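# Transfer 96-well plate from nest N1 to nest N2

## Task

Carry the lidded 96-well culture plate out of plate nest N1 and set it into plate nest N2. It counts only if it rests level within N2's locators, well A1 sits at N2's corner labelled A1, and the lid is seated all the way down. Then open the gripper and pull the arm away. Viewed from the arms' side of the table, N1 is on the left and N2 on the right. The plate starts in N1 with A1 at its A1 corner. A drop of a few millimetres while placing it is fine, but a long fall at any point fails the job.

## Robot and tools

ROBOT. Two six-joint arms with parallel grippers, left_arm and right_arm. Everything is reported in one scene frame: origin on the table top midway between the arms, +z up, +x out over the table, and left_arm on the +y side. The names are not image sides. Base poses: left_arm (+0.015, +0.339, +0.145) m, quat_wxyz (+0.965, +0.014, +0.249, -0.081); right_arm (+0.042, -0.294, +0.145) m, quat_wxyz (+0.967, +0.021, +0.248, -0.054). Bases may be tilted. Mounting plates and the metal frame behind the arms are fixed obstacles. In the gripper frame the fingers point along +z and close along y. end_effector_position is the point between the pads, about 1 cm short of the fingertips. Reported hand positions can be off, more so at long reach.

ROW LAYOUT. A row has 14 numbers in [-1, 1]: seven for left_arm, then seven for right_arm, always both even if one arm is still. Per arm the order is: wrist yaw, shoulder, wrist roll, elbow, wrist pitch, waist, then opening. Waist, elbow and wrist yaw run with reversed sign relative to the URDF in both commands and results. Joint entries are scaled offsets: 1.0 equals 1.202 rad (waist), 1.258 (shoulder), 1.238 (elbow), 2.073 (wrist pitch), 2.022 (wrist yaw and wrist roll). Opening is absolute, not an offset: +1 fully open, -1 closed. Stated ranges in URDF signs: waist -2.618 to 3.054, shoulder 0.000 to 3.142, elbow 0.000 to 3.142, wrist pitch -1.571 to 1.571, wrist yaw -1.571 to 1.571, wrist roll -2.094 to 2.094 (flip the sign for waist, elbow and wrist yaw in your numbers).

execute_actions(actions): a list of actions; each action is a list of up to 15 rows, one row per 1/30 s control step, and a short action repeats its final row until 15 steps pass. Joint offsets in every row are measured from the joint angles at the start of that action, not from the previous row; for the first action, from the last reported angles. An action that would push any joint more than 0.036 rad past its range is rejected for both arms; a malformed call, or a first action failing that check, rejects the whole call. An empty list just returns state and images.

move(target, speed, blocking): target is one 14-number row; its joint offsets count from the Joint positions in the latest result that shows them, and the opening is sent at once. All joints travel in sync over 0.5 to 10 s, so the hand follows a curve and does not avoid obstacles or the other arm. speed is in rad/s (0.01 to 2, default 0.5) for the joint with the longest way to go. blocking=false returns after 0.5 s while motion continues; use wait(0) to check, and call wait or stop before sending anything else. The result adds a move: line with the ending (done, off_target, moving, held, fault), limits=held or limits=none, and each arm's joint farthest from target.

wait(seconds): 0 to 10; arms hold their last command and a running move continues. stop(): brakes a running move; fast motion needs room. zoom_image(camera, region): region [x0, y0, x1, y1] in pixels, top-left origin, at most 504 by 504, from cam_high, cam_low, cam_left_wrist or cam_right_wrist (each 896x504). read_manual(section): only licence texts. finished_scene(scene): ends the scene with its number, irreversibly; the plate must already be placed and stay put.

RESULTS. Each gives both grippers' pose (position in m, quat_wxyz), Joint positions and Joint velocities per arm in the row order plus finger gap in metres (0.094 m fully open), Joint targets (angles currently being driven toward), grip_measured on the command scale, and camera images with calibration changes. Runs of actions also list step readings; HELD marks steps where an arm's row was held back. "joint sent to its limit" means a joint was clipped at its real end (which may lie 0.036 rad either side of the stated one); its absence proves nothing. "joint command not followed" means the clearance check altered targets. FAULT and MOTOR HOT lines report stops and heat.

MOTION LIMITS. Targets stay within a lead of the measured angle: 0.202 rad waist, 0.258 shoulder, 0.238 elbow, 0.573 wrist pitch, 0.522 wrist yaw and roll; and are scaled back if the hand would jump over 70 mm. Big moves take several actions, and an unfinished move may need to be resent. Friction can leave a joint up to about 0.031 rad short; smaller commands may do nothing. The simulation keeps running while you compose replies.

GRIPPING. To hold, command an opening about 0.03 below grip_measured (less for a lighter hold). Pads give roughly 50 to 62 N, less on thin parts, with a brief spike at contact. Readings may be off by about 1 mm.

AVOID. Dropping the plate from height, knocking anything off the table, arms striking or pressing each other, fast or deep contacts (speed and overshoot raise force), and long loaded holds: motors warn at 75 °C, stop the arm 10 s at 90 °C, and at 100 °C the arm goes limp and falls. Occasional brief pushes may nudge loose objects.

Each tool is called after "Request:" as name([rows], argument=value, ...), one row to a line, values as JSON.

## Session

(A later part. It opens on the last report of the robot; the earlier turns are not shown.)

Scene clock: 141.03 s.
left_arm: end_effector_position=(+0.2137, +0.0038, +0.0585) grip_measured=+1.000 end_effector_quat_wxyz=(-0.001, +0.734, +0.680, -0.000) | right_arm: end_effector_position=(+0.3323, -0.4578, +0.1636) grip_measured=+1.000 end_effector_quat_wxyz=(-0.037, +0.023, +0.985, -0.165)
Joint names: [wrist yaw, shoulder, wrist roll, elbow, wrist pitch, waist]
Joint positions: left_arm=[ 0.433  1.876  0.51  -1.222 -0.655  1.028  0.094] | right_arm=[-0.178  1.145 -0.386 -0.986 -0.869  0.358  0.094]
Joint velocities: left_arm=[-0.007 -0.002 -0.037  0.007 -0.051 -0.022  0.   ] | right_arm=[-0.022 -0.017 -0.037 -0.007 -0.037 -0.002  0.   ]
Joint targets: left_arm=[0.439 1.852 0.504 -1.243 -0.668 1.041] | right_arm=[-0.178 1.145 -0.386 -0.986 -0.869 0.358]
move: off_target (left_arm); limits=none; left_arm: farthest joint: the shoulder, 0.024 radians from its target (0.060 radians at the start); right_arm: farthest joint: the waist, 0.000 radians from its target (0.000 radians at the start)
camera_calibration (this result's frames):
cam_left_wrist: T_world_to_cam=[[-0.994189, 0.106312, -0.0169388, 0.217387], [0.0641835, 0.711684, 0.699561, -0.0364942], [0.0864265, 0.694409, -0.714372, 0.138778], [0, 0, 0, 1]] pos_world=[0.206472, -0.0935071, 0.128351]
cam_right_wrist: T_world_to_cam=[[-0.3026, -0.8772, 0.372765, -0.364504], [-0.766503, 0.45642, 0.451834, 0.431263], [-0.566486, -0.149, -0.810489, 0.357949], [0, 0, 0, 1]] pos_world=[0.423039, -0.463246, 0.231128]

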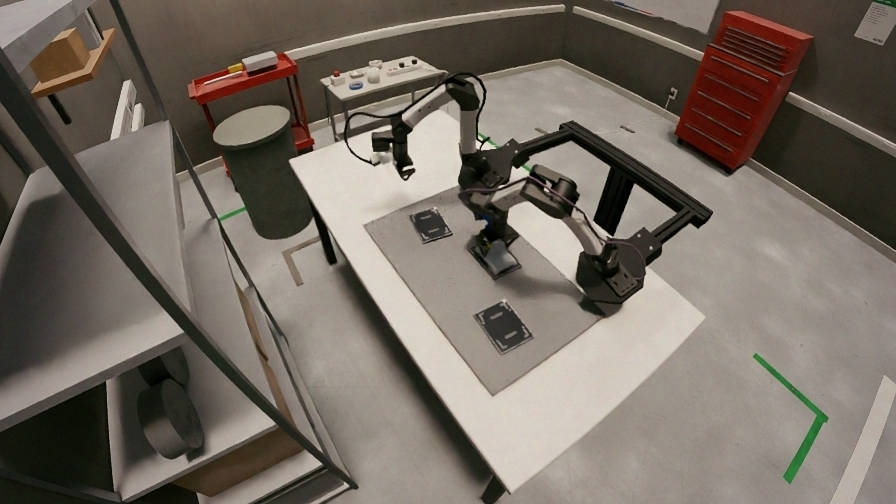

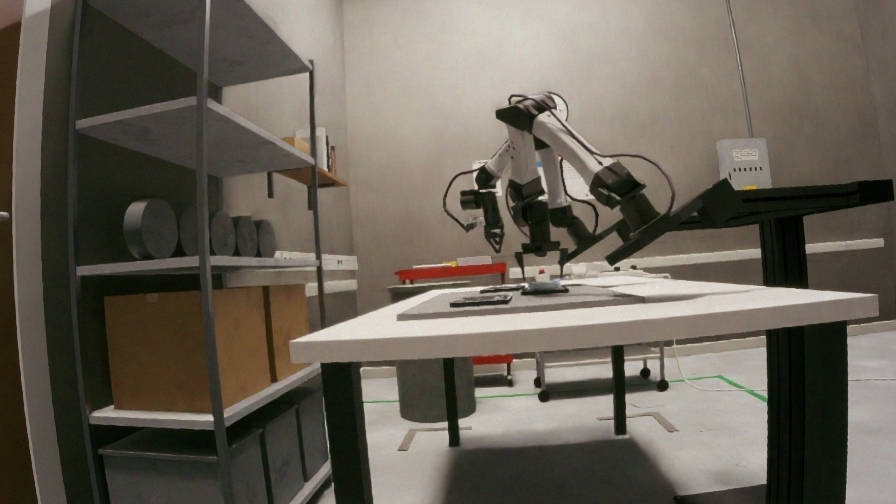

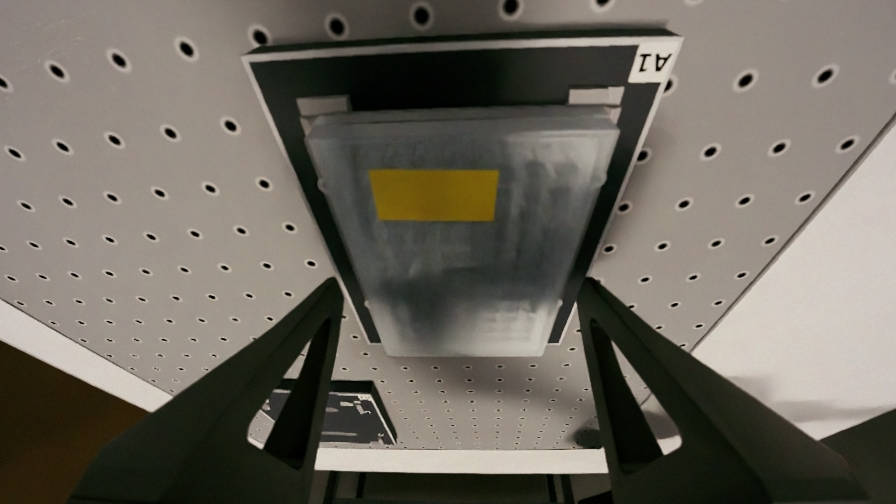

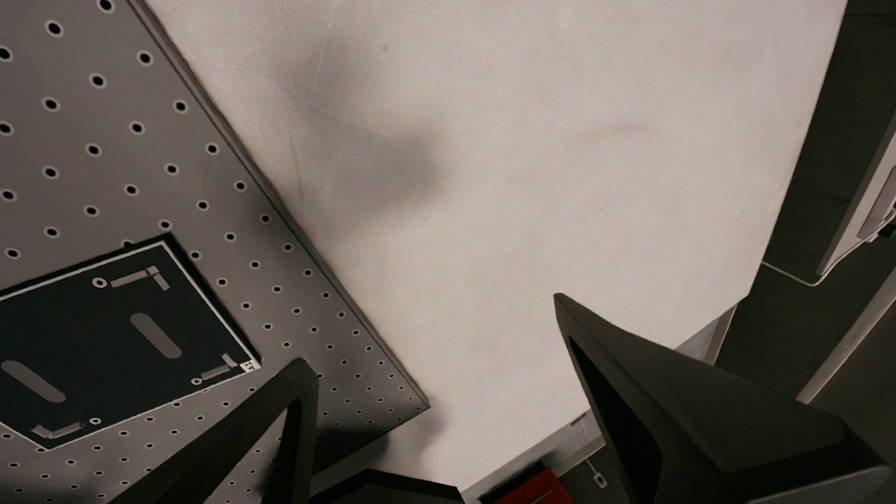

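Request:
move(target=[0,-0.1,-0.02,-0.07,-0.06,0.02,1,0,0,0,0,0,-0.3,1], speed=0.4)

Request:
move(target=[-0.17,-0.45,0.2,0.1,-0.04,-0.95,1,-0.08,0.1,0.03,-0.07,0.03,-0.4,1], speed=0.7)

Scene clock: 150.83 s.
left_arm: end_effector_position=(+0.2353, -0.0025, +0.1059) grip_measured=+1.000 end_effector_quat_wxyz=(+0.027, +0.716, +0.698, -0.011) | right_arm: end_effector_position=(+0.3686, -0.3636, +0.1510) grip_measured=+1.000 end_effector_quat_wxyz=(-0.002, -0.130, +0.988, -0.086)
Joint names: [wrist yaw, shoulder, wrist roll, elbow, wrist pitch, waist]
Joint positions: left_arm=[ 0.433  1.77   0.475 -1.289 -0.766  1.039  0.094] | right_arm=[-0.178  1.145 -0.386 -0.986 -0.869  0.005  0.094]
Joint velocities: left_arm=[ 0.007 -0.012  0.051 -0.002 -0.037 -0.002  0.   ] | right_arm=[-0.037 -0.012  0.022  0.012 -0.037  0.012  0.   ]
Joint targets: left_arm=[0.433 1.750 0.469 -1.308 -0.779 1.052] | right_arm=[-0.178 1.145 -0.386 -0.986 -0.869 -0.003]
move: done; limits=none; left_arm: farthest joint: the shoulder, 0.020 radians from its target (0.126 radians at the start); right_arm: farthest joint: the waist, 0.008 radians from its target (0.361 radians at the start)
camera_calibration (this result's frames):
cam_left_wrist: T_world_to_cam=[[-0.997628, 0.0540323, -0.0426545, 0.243793], [0.0125306, 0.751804, 0.659268, -0.0499823], [0.0676896, 0.657169, -0.750697, 0.18328], [0, 0, 0, 1]] pos_world=[0.231434, -0.0960417, 0.180938]
cam_right_wrist: T_world_to_cam=[[-0.019701, -0.977258, 0.211139, -0.382449], [-0.86805, 0.121503, 0.481379, 0.332965], [-0.496085, -0.173796, -0.850702, 0.353512], [0, 0, 0, 1]] pos_world=[0.456868, -0.352769, 0.221201]

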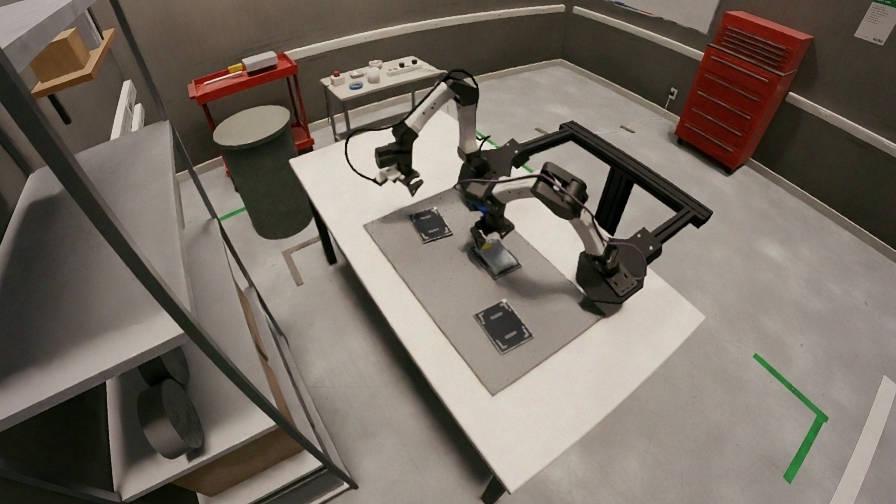

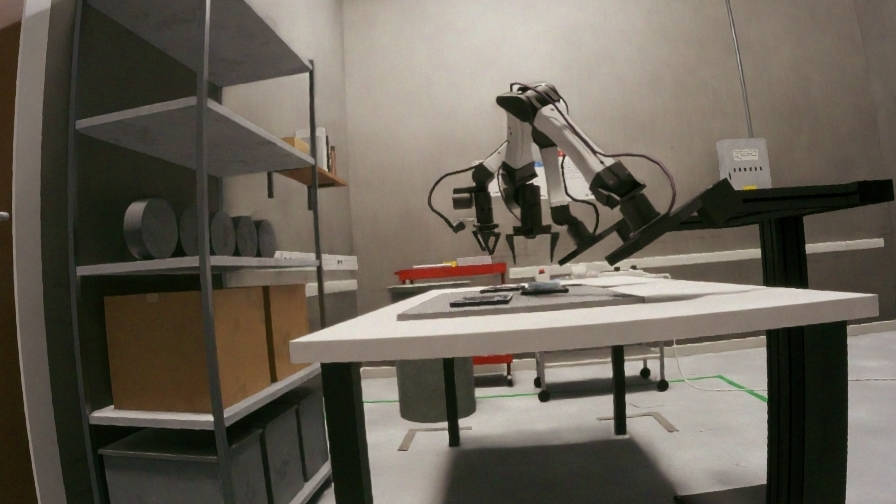

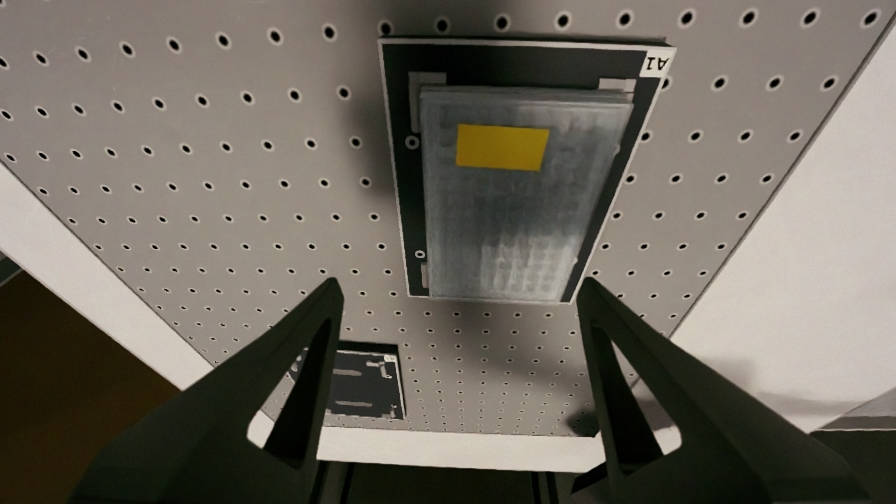

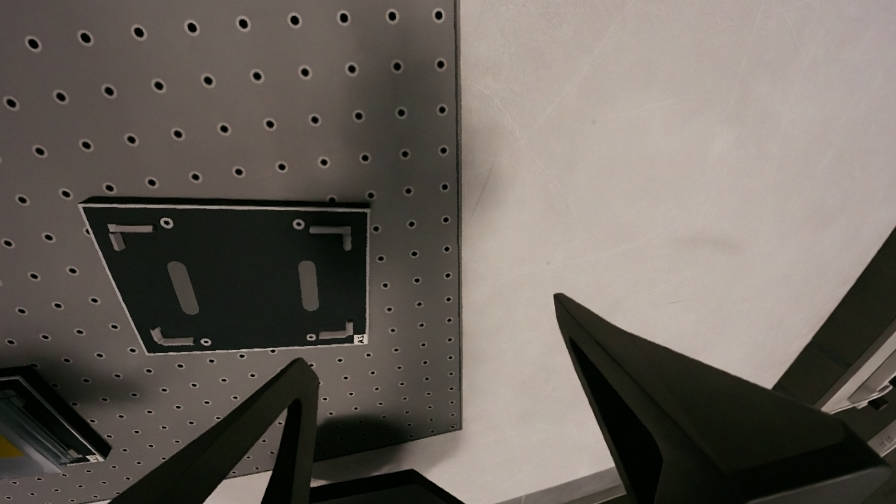

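Scene clock: 153.20 s.
left_arm: end_effector_position=(+0.4151, +0.3210, +0.1805) grip_measured=+1.000 end_effector_quat_wxyz=(+0.064, +0.454, +0.884, +0.095) | right_arm: end_effector_position=(+0.3986, -0.2429, +0.1489) grip_measured=+1.000 end_effector_quat_wxyz=(+0.044, -0.301, +0.951, -0.049)
Joint names: [wrist yaw, shoulder, wrist roll, elbow, wrist pitch, waist]
Joint positions: left_arm=[ 0.095  1.222  0.873 -1.184 -0.838 -0.094  0.094] | right_arm=[-0.329  1.254 -0.337 -1.048 -0.821 -0.468  0.094]
Joint velocities: left_arm=[-0.022  0.007  0.051 -0.002  0.037  0.027  0.   ] | right_arm=[-0.022 -0.007 -0.022  0.007  0.007 -0.022  0.   ]
Joint targets: left_arm=[0.089 1.204 0.879 -1.166 -0.849 -0.102] | right_arm=[-0.340 1.271 -0.326 -1.073 -0.806 -0.476]
move: off_target (right_arm); limits=none; left_arm: farthest joint: the shoulder, 0.019 radians from its target (0.566 radians at the start); right_arm: farthest joint: the elbow, 0.025 radians from its target (0.087 radians at the start)
camera_calibration (this result's frames):
cam_left_wrist: T_world_to_cam=[[-0.802983, -0.543611, -0.244348, 0.556334], [-0.547546, 0.510928, 0.662681, -0.0354642], [-0.235397, 0.665913, -0.707918, 0.129887], [0, 0, 0, 1]] pos_world=[0.457884, 0.234055, 0.25139]
cam_right_wrist: T_world_to_cam=[[0.316969, -0.937694, 0.142343, -0.377812], [-0.872371, -0.229356, 0.4317, 0.269289], [-0.372155, -0.261011, -0.890715, 0.322956], [0, 0, 0, 1]] pos_world=[0.474865, -0.208214, 0.225188]

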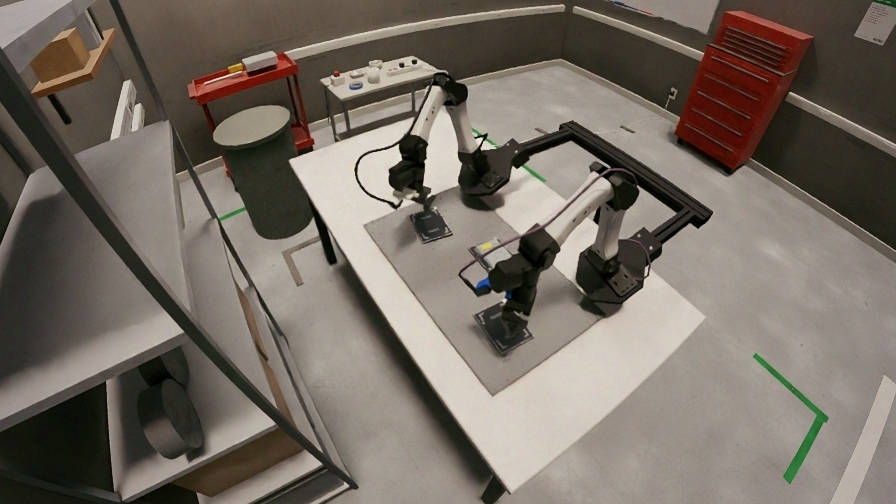

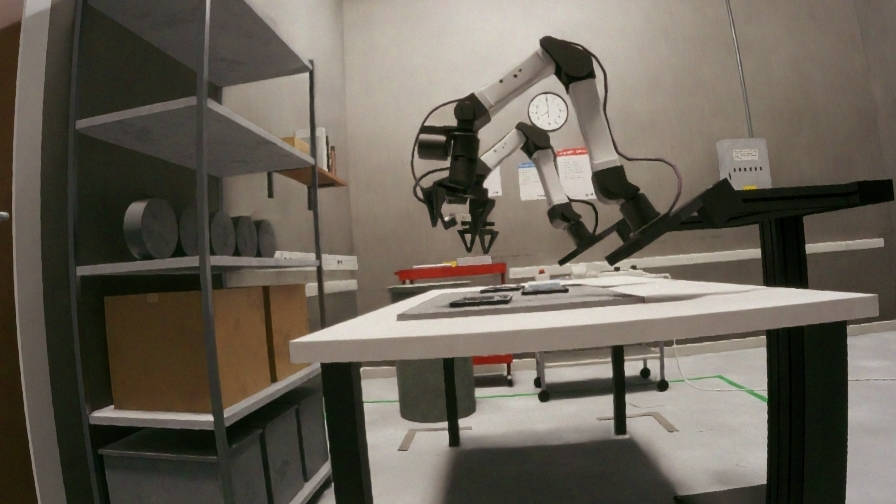

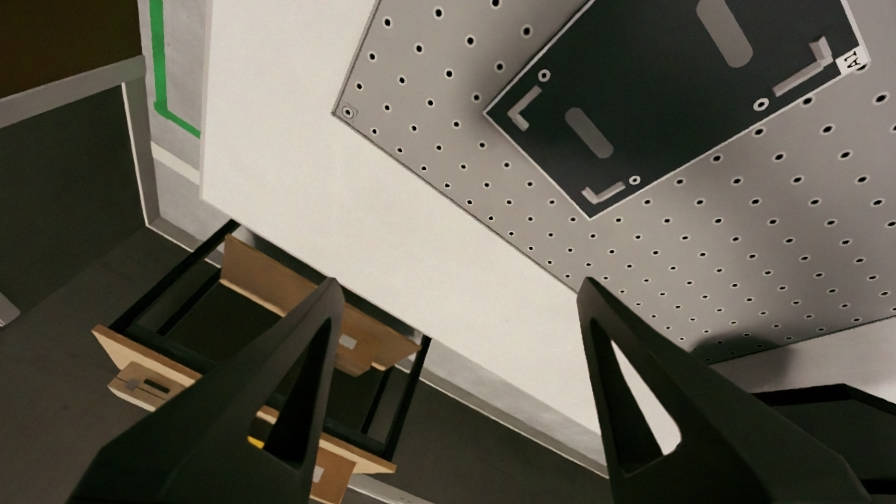

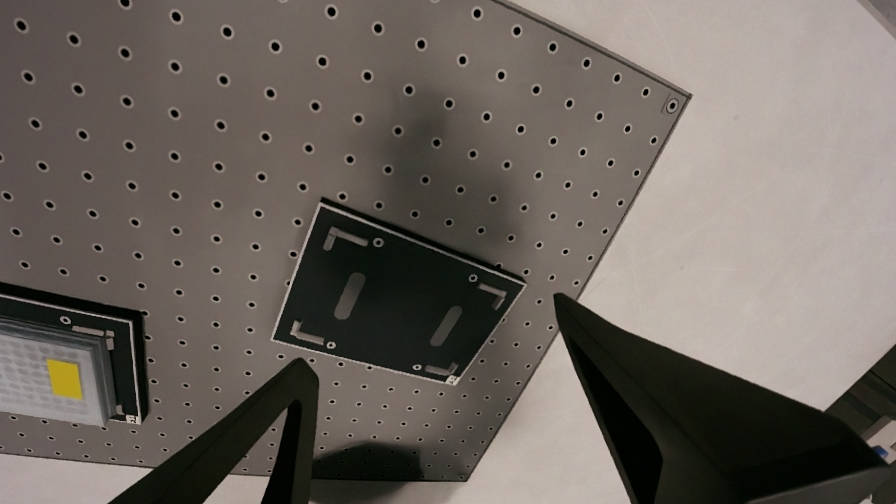

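Request:
move(target=[0,0,0,0,0,0,1,-0.085,0.5,0.035,-0.08,0.034,-0.76,1], speed=0.5)

Scene clock: 163.03 s.
left_arm: end_effector_position=(+0.4151, +0.3209, +0.1805) grip_measured=+1.000 end_effector_quat_wxyz=(+0.064, +0.454, +0.884, +0.094) | right_arm: end_effector_position=(+0.2101, -0.0006, +0.0954) grip_measured=+1.000 end_effector_quat_wxyz=(+0.014, +0.695, -0.719, +0.003)
Joint names: [wrist yaw, shoulder, wrist roll, elbow, wrist pitch, waist]
Joint positions: left_arm=[ 0.094  1.222  0.873 -1.184 -0.838 -0.094  0.094] | right_arm=[-0.489  1.871 -0.278 -1.121 -0.764 -1.379  0.094]
Joint velocities: left_arm=[ 0.081 -0.017  0.081  0.002 -0.081  0.007  0.   ] | right_arm=[ 0.022 -0.002  0.051  0.002  0.022 -0.007  0.   ]
Joint targets: left_arm=[0.095 1.222 0.873 -1.184 -0.838 -0.094] | right_arm=[-0.500 1.883 -0.266 -1.147 -0.750 -1.382]
move: off_target (right_arm); limits=none; left_arm: farthest joint: the wrist yaw, 0.001 radians from its target (0.001 radians at the start); right_arm: farthest joint: the elbow, 0.026 radians from its target (0.099 radians at the start)
camera_calibration (this result's frames):
cam_left_wrist: T_world_to_cam=[[-0.803243, -0.543326, -0.244126, 0.55627], [-0.54727, 0.511368, 0.66257, -0.0356638], [-0.235154, 0.665808, -0.708098, 0.12989], [0, 0, 0, 1]] pos_world=[0.457846, 0.233992, 0.251405]
cam_right_wrist: T_world_to_cam=[[0.95102, -0.307116, 0.0352309, -0.205861], [-0.277382, -0.79748, 0.535802, 0.0481879], [-0.136457, -0.519331, -0.843608, 0.214256], [0, 0, 0, 1]] pos_world=[0.238381, 0.0864759, 0.162182]

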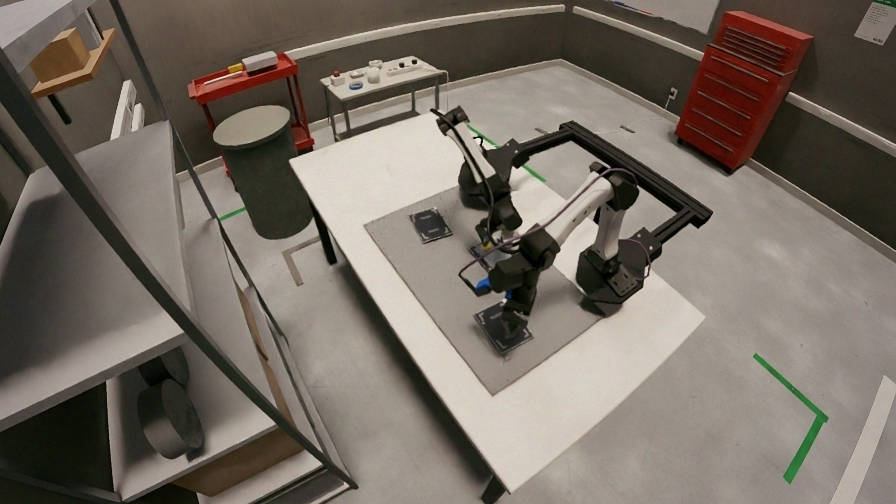

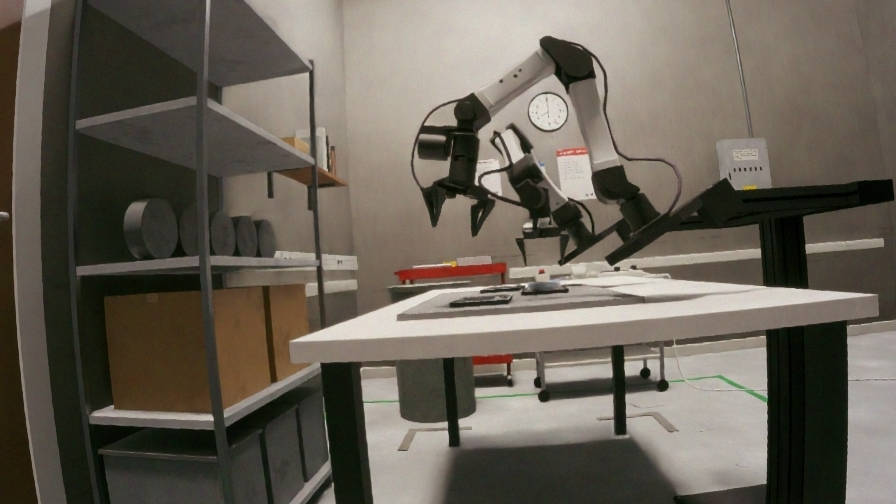

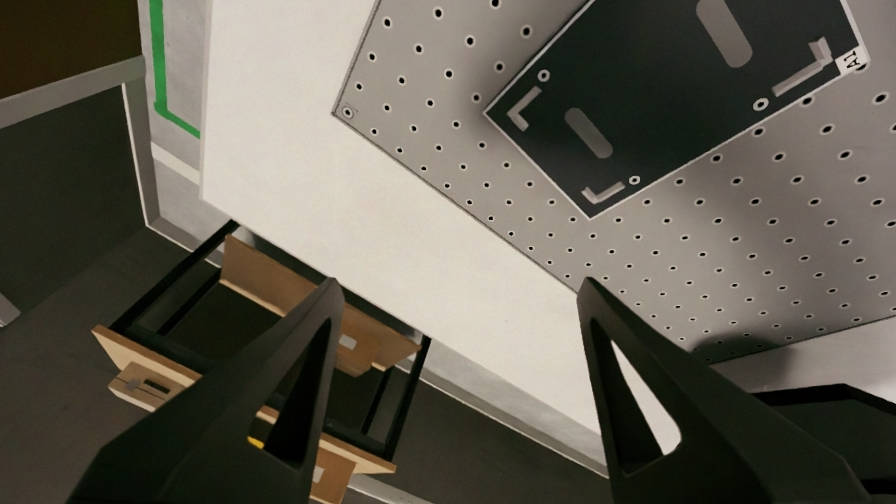

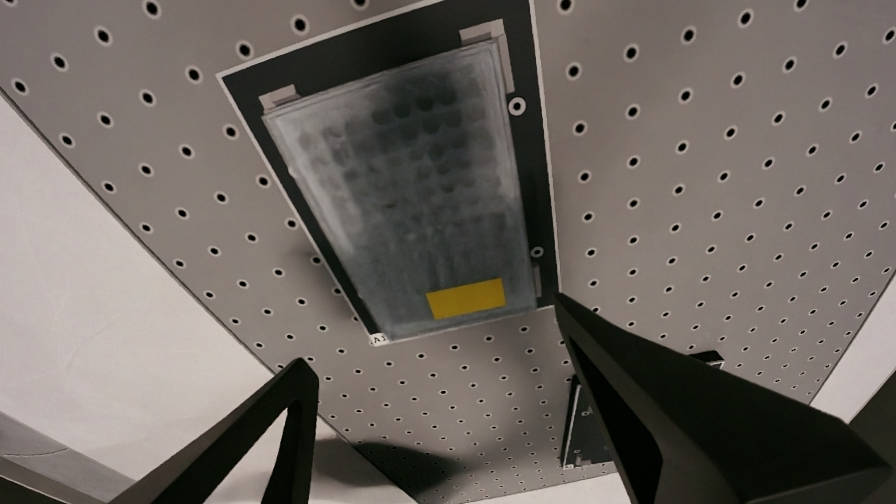

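Request:
move(target=[0,0,0,0,0,0,1,0,0.076,-0.023,-0.039,0.046,0.038,1], speed=0.12)

Scene clock: 173.87 s.
left_arm: end_effector_position=(+0.4151, +0.3209, +0.1805) grip_measured=+1.000 end_effector_quat_wxyz=(+0.064, +0.454, +0.884, +0.094) | right_arm: end_effector_position=(+0.2170, +0.0109, +0.0715) grip_measured=+1.000 end_effector_quat_wxyz=(+0.012, +0.691, -0.723, +0.004)
Joint names: [wrist yaw, shoulder, wrist roll, elbow, wrist pitch, waist]
Joint positions: left_arm=[ 0.094  1.222  0.873 -1.184 -0.838 -0.094  0.094] | right_arm=[-0.49   1.95  -0.313 -1.145 -0.683 -1.339  0.094]
Joint velocities: left_arm=[ 0.037 -0.017 -0.066 -0.017  0.037  0.012  0.   ] | right_arm=[-0.037 -0.007 -0.037  0.007 -0.037  0.022  0.   ]
Joint targets: left_arm=[0.094 1.222 0.873 -1.184 -0.838 -0.094] | right_arm=[-0.489 1.966 -0.324 -1.169 -0.669 -1.333]
move: off_target (right_arm); limits=none; left_arm: farthest joint: the waist, 0.000 radians from its target (0.000 radians at the start); right_arm: farthest joint: the elbow, 0.024 radians from its target (0.048 radians at the start)
camera_calibration (this result's frames):
cam_left_wrist: T_world_to_cam=[[-0.803243, -0.543326, -0.244126, 0.55627], [-0.54727, 0.511368, 0.66257, -0.0356638], [-0.235154, 0.665808, -0.708098, 0.12989], [0, 0, 0, 1]] pos_world=[0.457846, 0.233992, 0.251405]
cam_right_wrist: T_world_to_cam=[[0.947096, -0.318555, 0.0391324, -0.207333], [-0.28948, -0.795207, 0.532772, 0.0749216], [-0.138599, -0.515915, -0.845353, 0.201466], [0, 0, 0, 1]] pos_world=[0.245975, 0.0974703, 0.138507]

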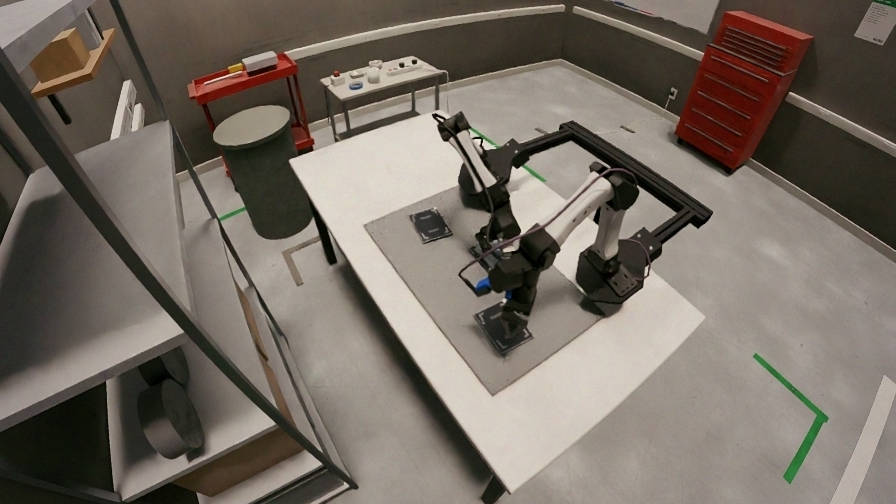

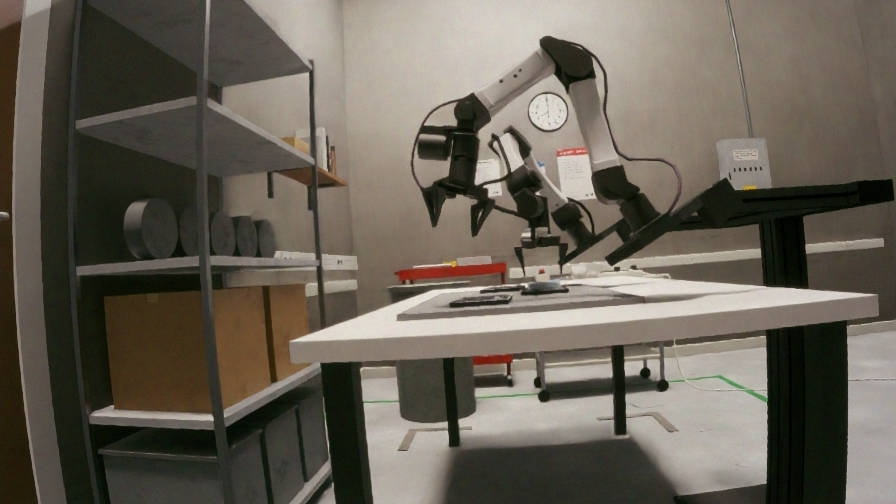

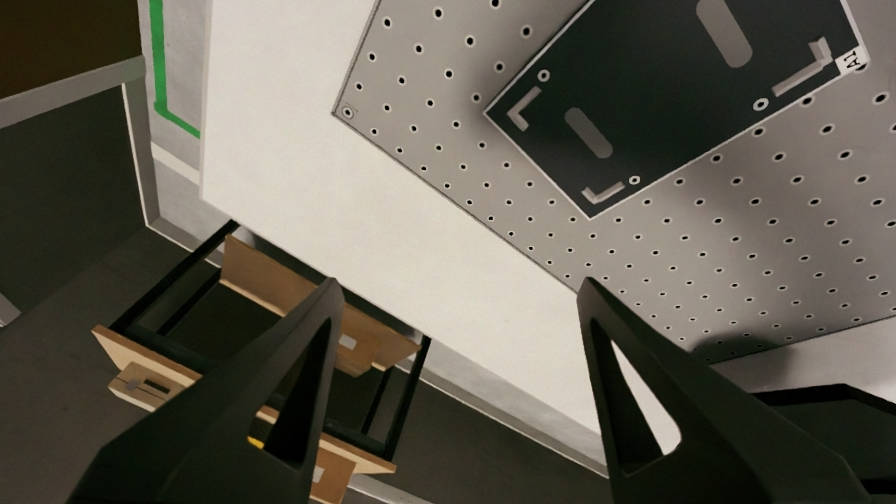

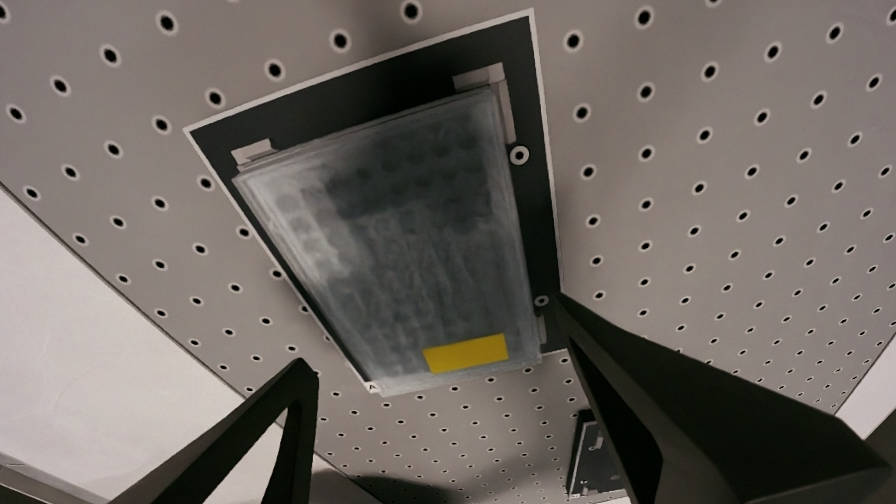

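Request:
move(target=[0,0,0,0,0,0,1,0.003,0.061,-0.017,-0.023,0.04,0.025,1], speed=0.07)

Scene clock: 183.27 s.
left_arm: end_effector_position=(+0.4151, +0.3209, +0.1805) grip_measured=+1.000 end_effector_quat_wxyz=(+0.064, +0.454, +0.884, +0.094) | right_arm: end_effector_position=(+0.2167, +0.0149, +0.0502) grip_measured=+1.000 end_effector_quat_wxyz=(+0.013, +0.690, -0.724, +0.006)
Joint names: [wrist yaw, shoulder, wrist roll, elbow, wrist pitch, waist]
Joint positions: left_arm=[ 0.094  1.222  0.873 -1.184 -0.838 -0.094  0.094] | right_arm=[-0.49   2.011 -0.335 -1.145 -0.615 -1.315  0.094]
Joint velocities: left_arm=[-0.066 -0.012 -0.007 -0.007 -0.037 -0.022  0.   ] | right_arm=[ 0.022 -0.007  0.037 -0.017 -0.037  0.012  0.   ]
Joint targets: left_arm=[0.094 1.222 0.873 -1.184 -0.838 -0.094] | right_arm=[-0.484 2.027 -0.347 -1.174 -0.600 -1.309]
move: off_target (right_arm); limits=none; left_arm: farthest joint: the waist, 0.000 radians from its target (0.000 radians at the start); right_arm: farthest joint: the elbow, 0.028 radians from its target (0.028 radians at the start)
camera_calibration (this result's frames):
cam_left_wrist: T_world_to_cam=[[-0.803243, -0.543326, -0.244126, 0.55627], [-0.54727, 0.511368, 0.66257, -0.0356638], [-0.235154, 0.665808, -0.708098, 0.12989], [0, 0, 0, 1]] pos_world=[0.457846, 0.233992, 0.251405]
cam_right_wrist: T_world_to_cam=[[0.946396, -0.320389, 0.0410509, -0.204905], [-0.291368, -0.791913, 0.536637, 0.0895618], [-0.139424, -0.519832, -0.842814, 0.185645], [0, 0, 0, 1]] pos_world=[0.2459, 0.10178, 0.116814]

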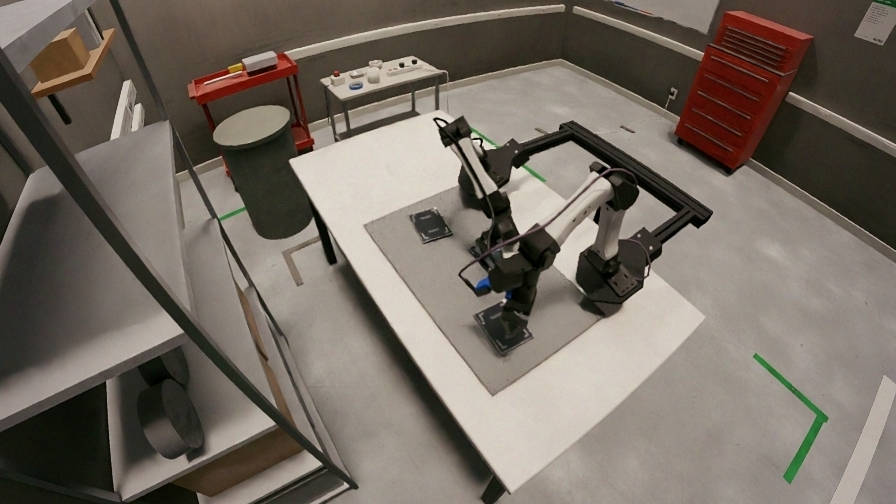

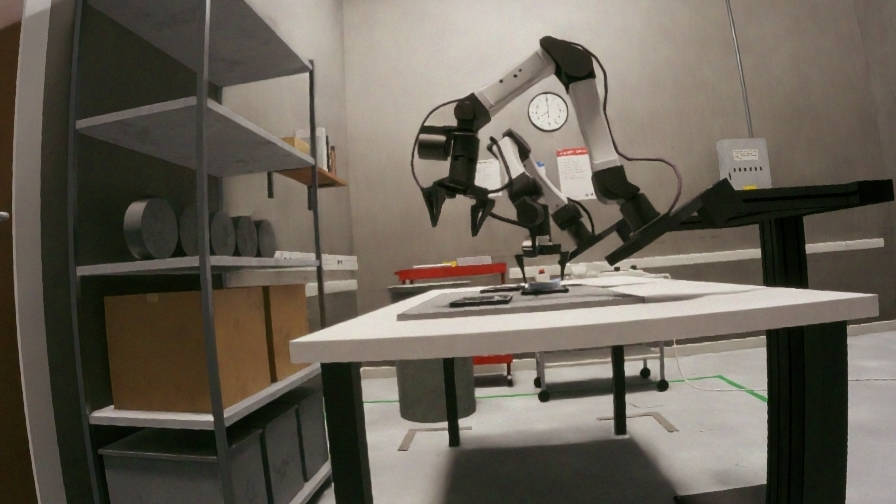

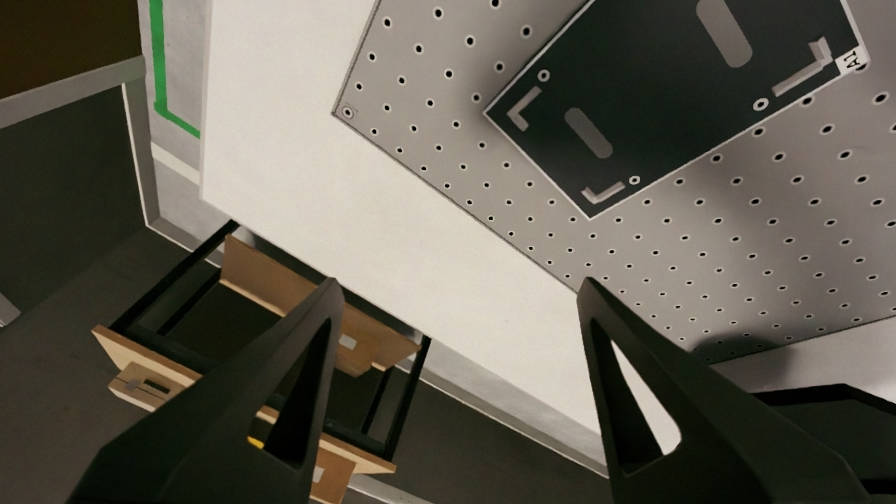

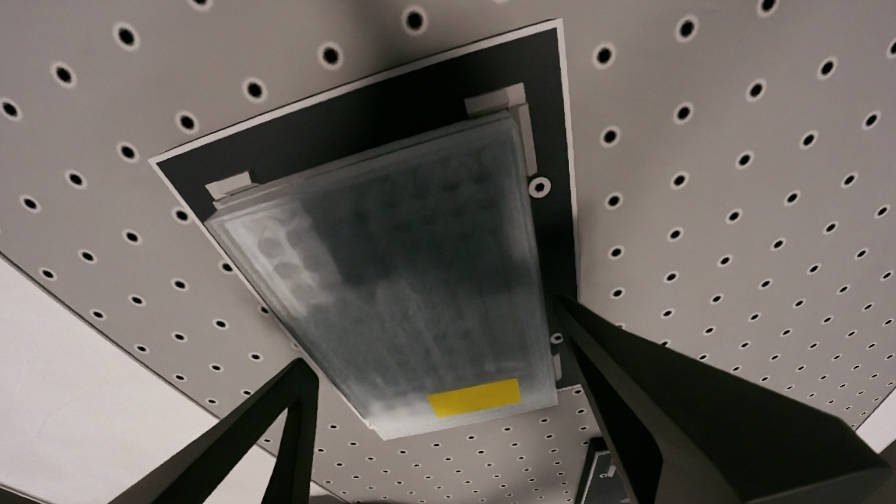

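Request:
move(target=[0,0,0,0,0,0,1,0.003,0.043,-0.011,-0.02,0.027,0.018,1], speed=0.03)

Scene clock: 190.53 s.
left_arm: end_effector_position=(+0.4151, +0.3209, +0.1805) grip_measured=+1.000 end_effector_quat_wxyz=(+0.064, +0.454, +0.884, +0.094) | right_arm: end_effector_position=(+0.2163, +0.0165, +0.0369) grip_measured=+1.000 end_effector_quat_wxyz=(+0.015, +0.688, -0.725, +0.008)
Joint names: [wrist yaw, shoulder, wrist roll, elbow, wrist pitch, waist]
Joint positions: left_arm=[ 0.094  1.222  0.873 -1.184 -0.838 -0.094  0.094] | right_arm=[-0.49   2.049 -0.345 -1.145 -0.574 -1.3    0.094]
Joint velocities: left_arm=[-0.051 -0.012 -0.022  0.007 -0.037 -0.022  0.   ] | right_arm=[ 0.11  -0.017  0.007  0.012 -0.081 -0.002  0.   ]
Joint targets: left_arm=[0.094 1.222 0.873 -1.184 -0.838 -0.094] | right_arm=[-0.484 2.066 -0.357 -1.170 -0.559 -1.294]
move: off_target (right_arm); limits=none; left_arm: farthest joint: the waist, 0.000 radians from its target (0.000 radians at the start); right_arm: farthest joint: the elbow, 0.025 radians from its target (0.025 radians at the start)
camera_calibration (this result's frames):
cam_left_wrist: T_world_to_cam=[[-0.803243, -0.543326, -0.244126, 0.55627], [-0.54727, 0.511368, 0.66257, -0.0356638], [-0.235154, 0.665808, -0.708098, 0.12989], [0, 0, 0, 1]] pos_world=[0.457846, 0.233992, 0.251405]
cam_right_wrist: T_world_to_cam=[[0.944999, -0.324325, 0.042304, -0.203128], [-0.294744, -0.788373, 0.539995, 0.0983355], [-0.141783, -0.522763, -0.840605, 0.175652], [0, 0, 0, 1]] pos_world=[0.245844, 0.10347, 0.103147]

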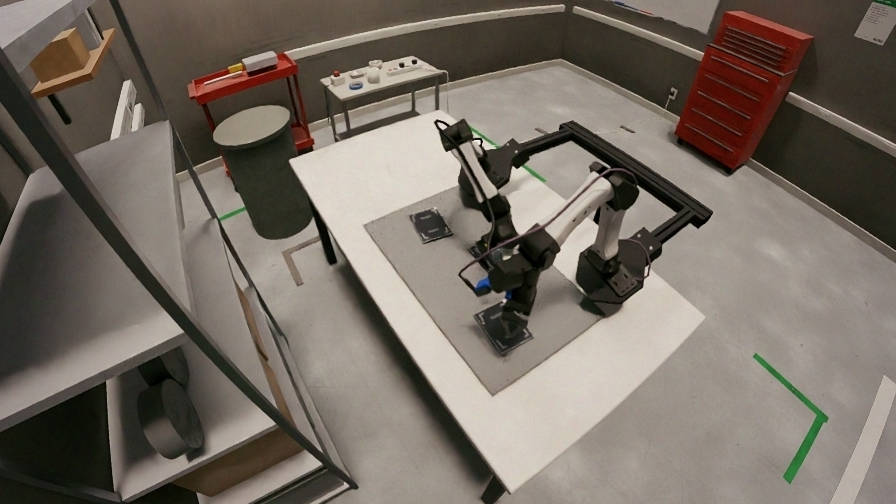

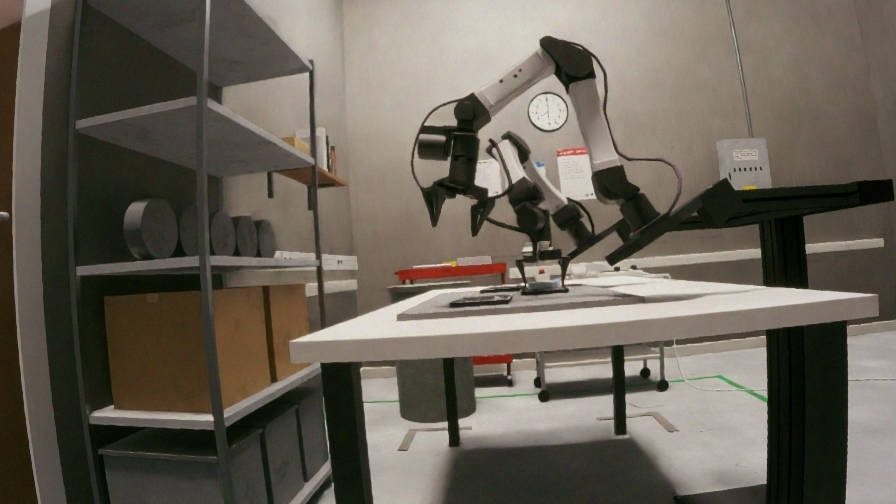

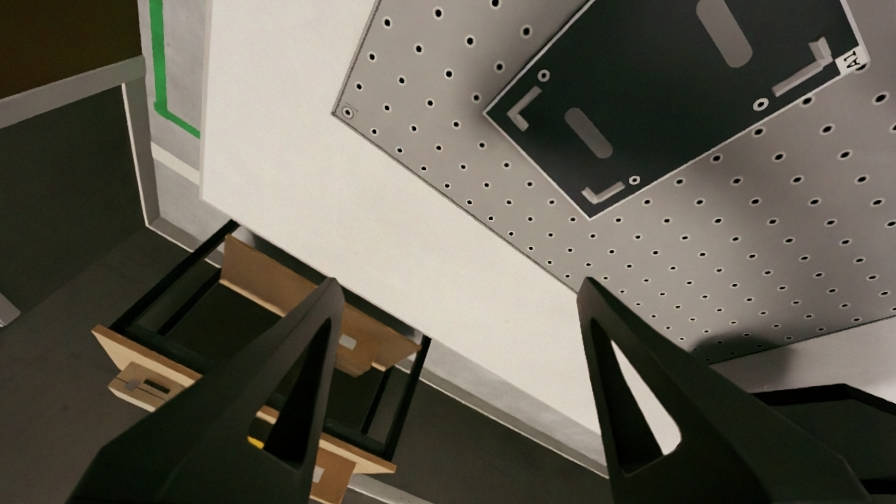

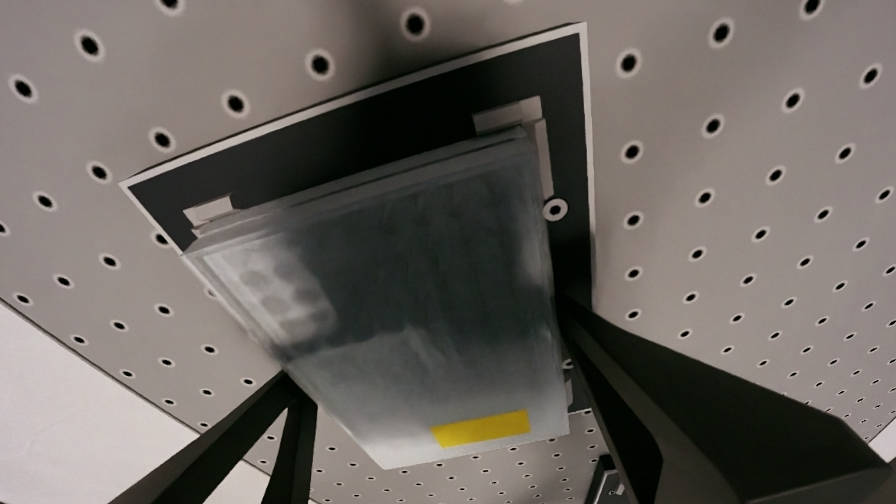

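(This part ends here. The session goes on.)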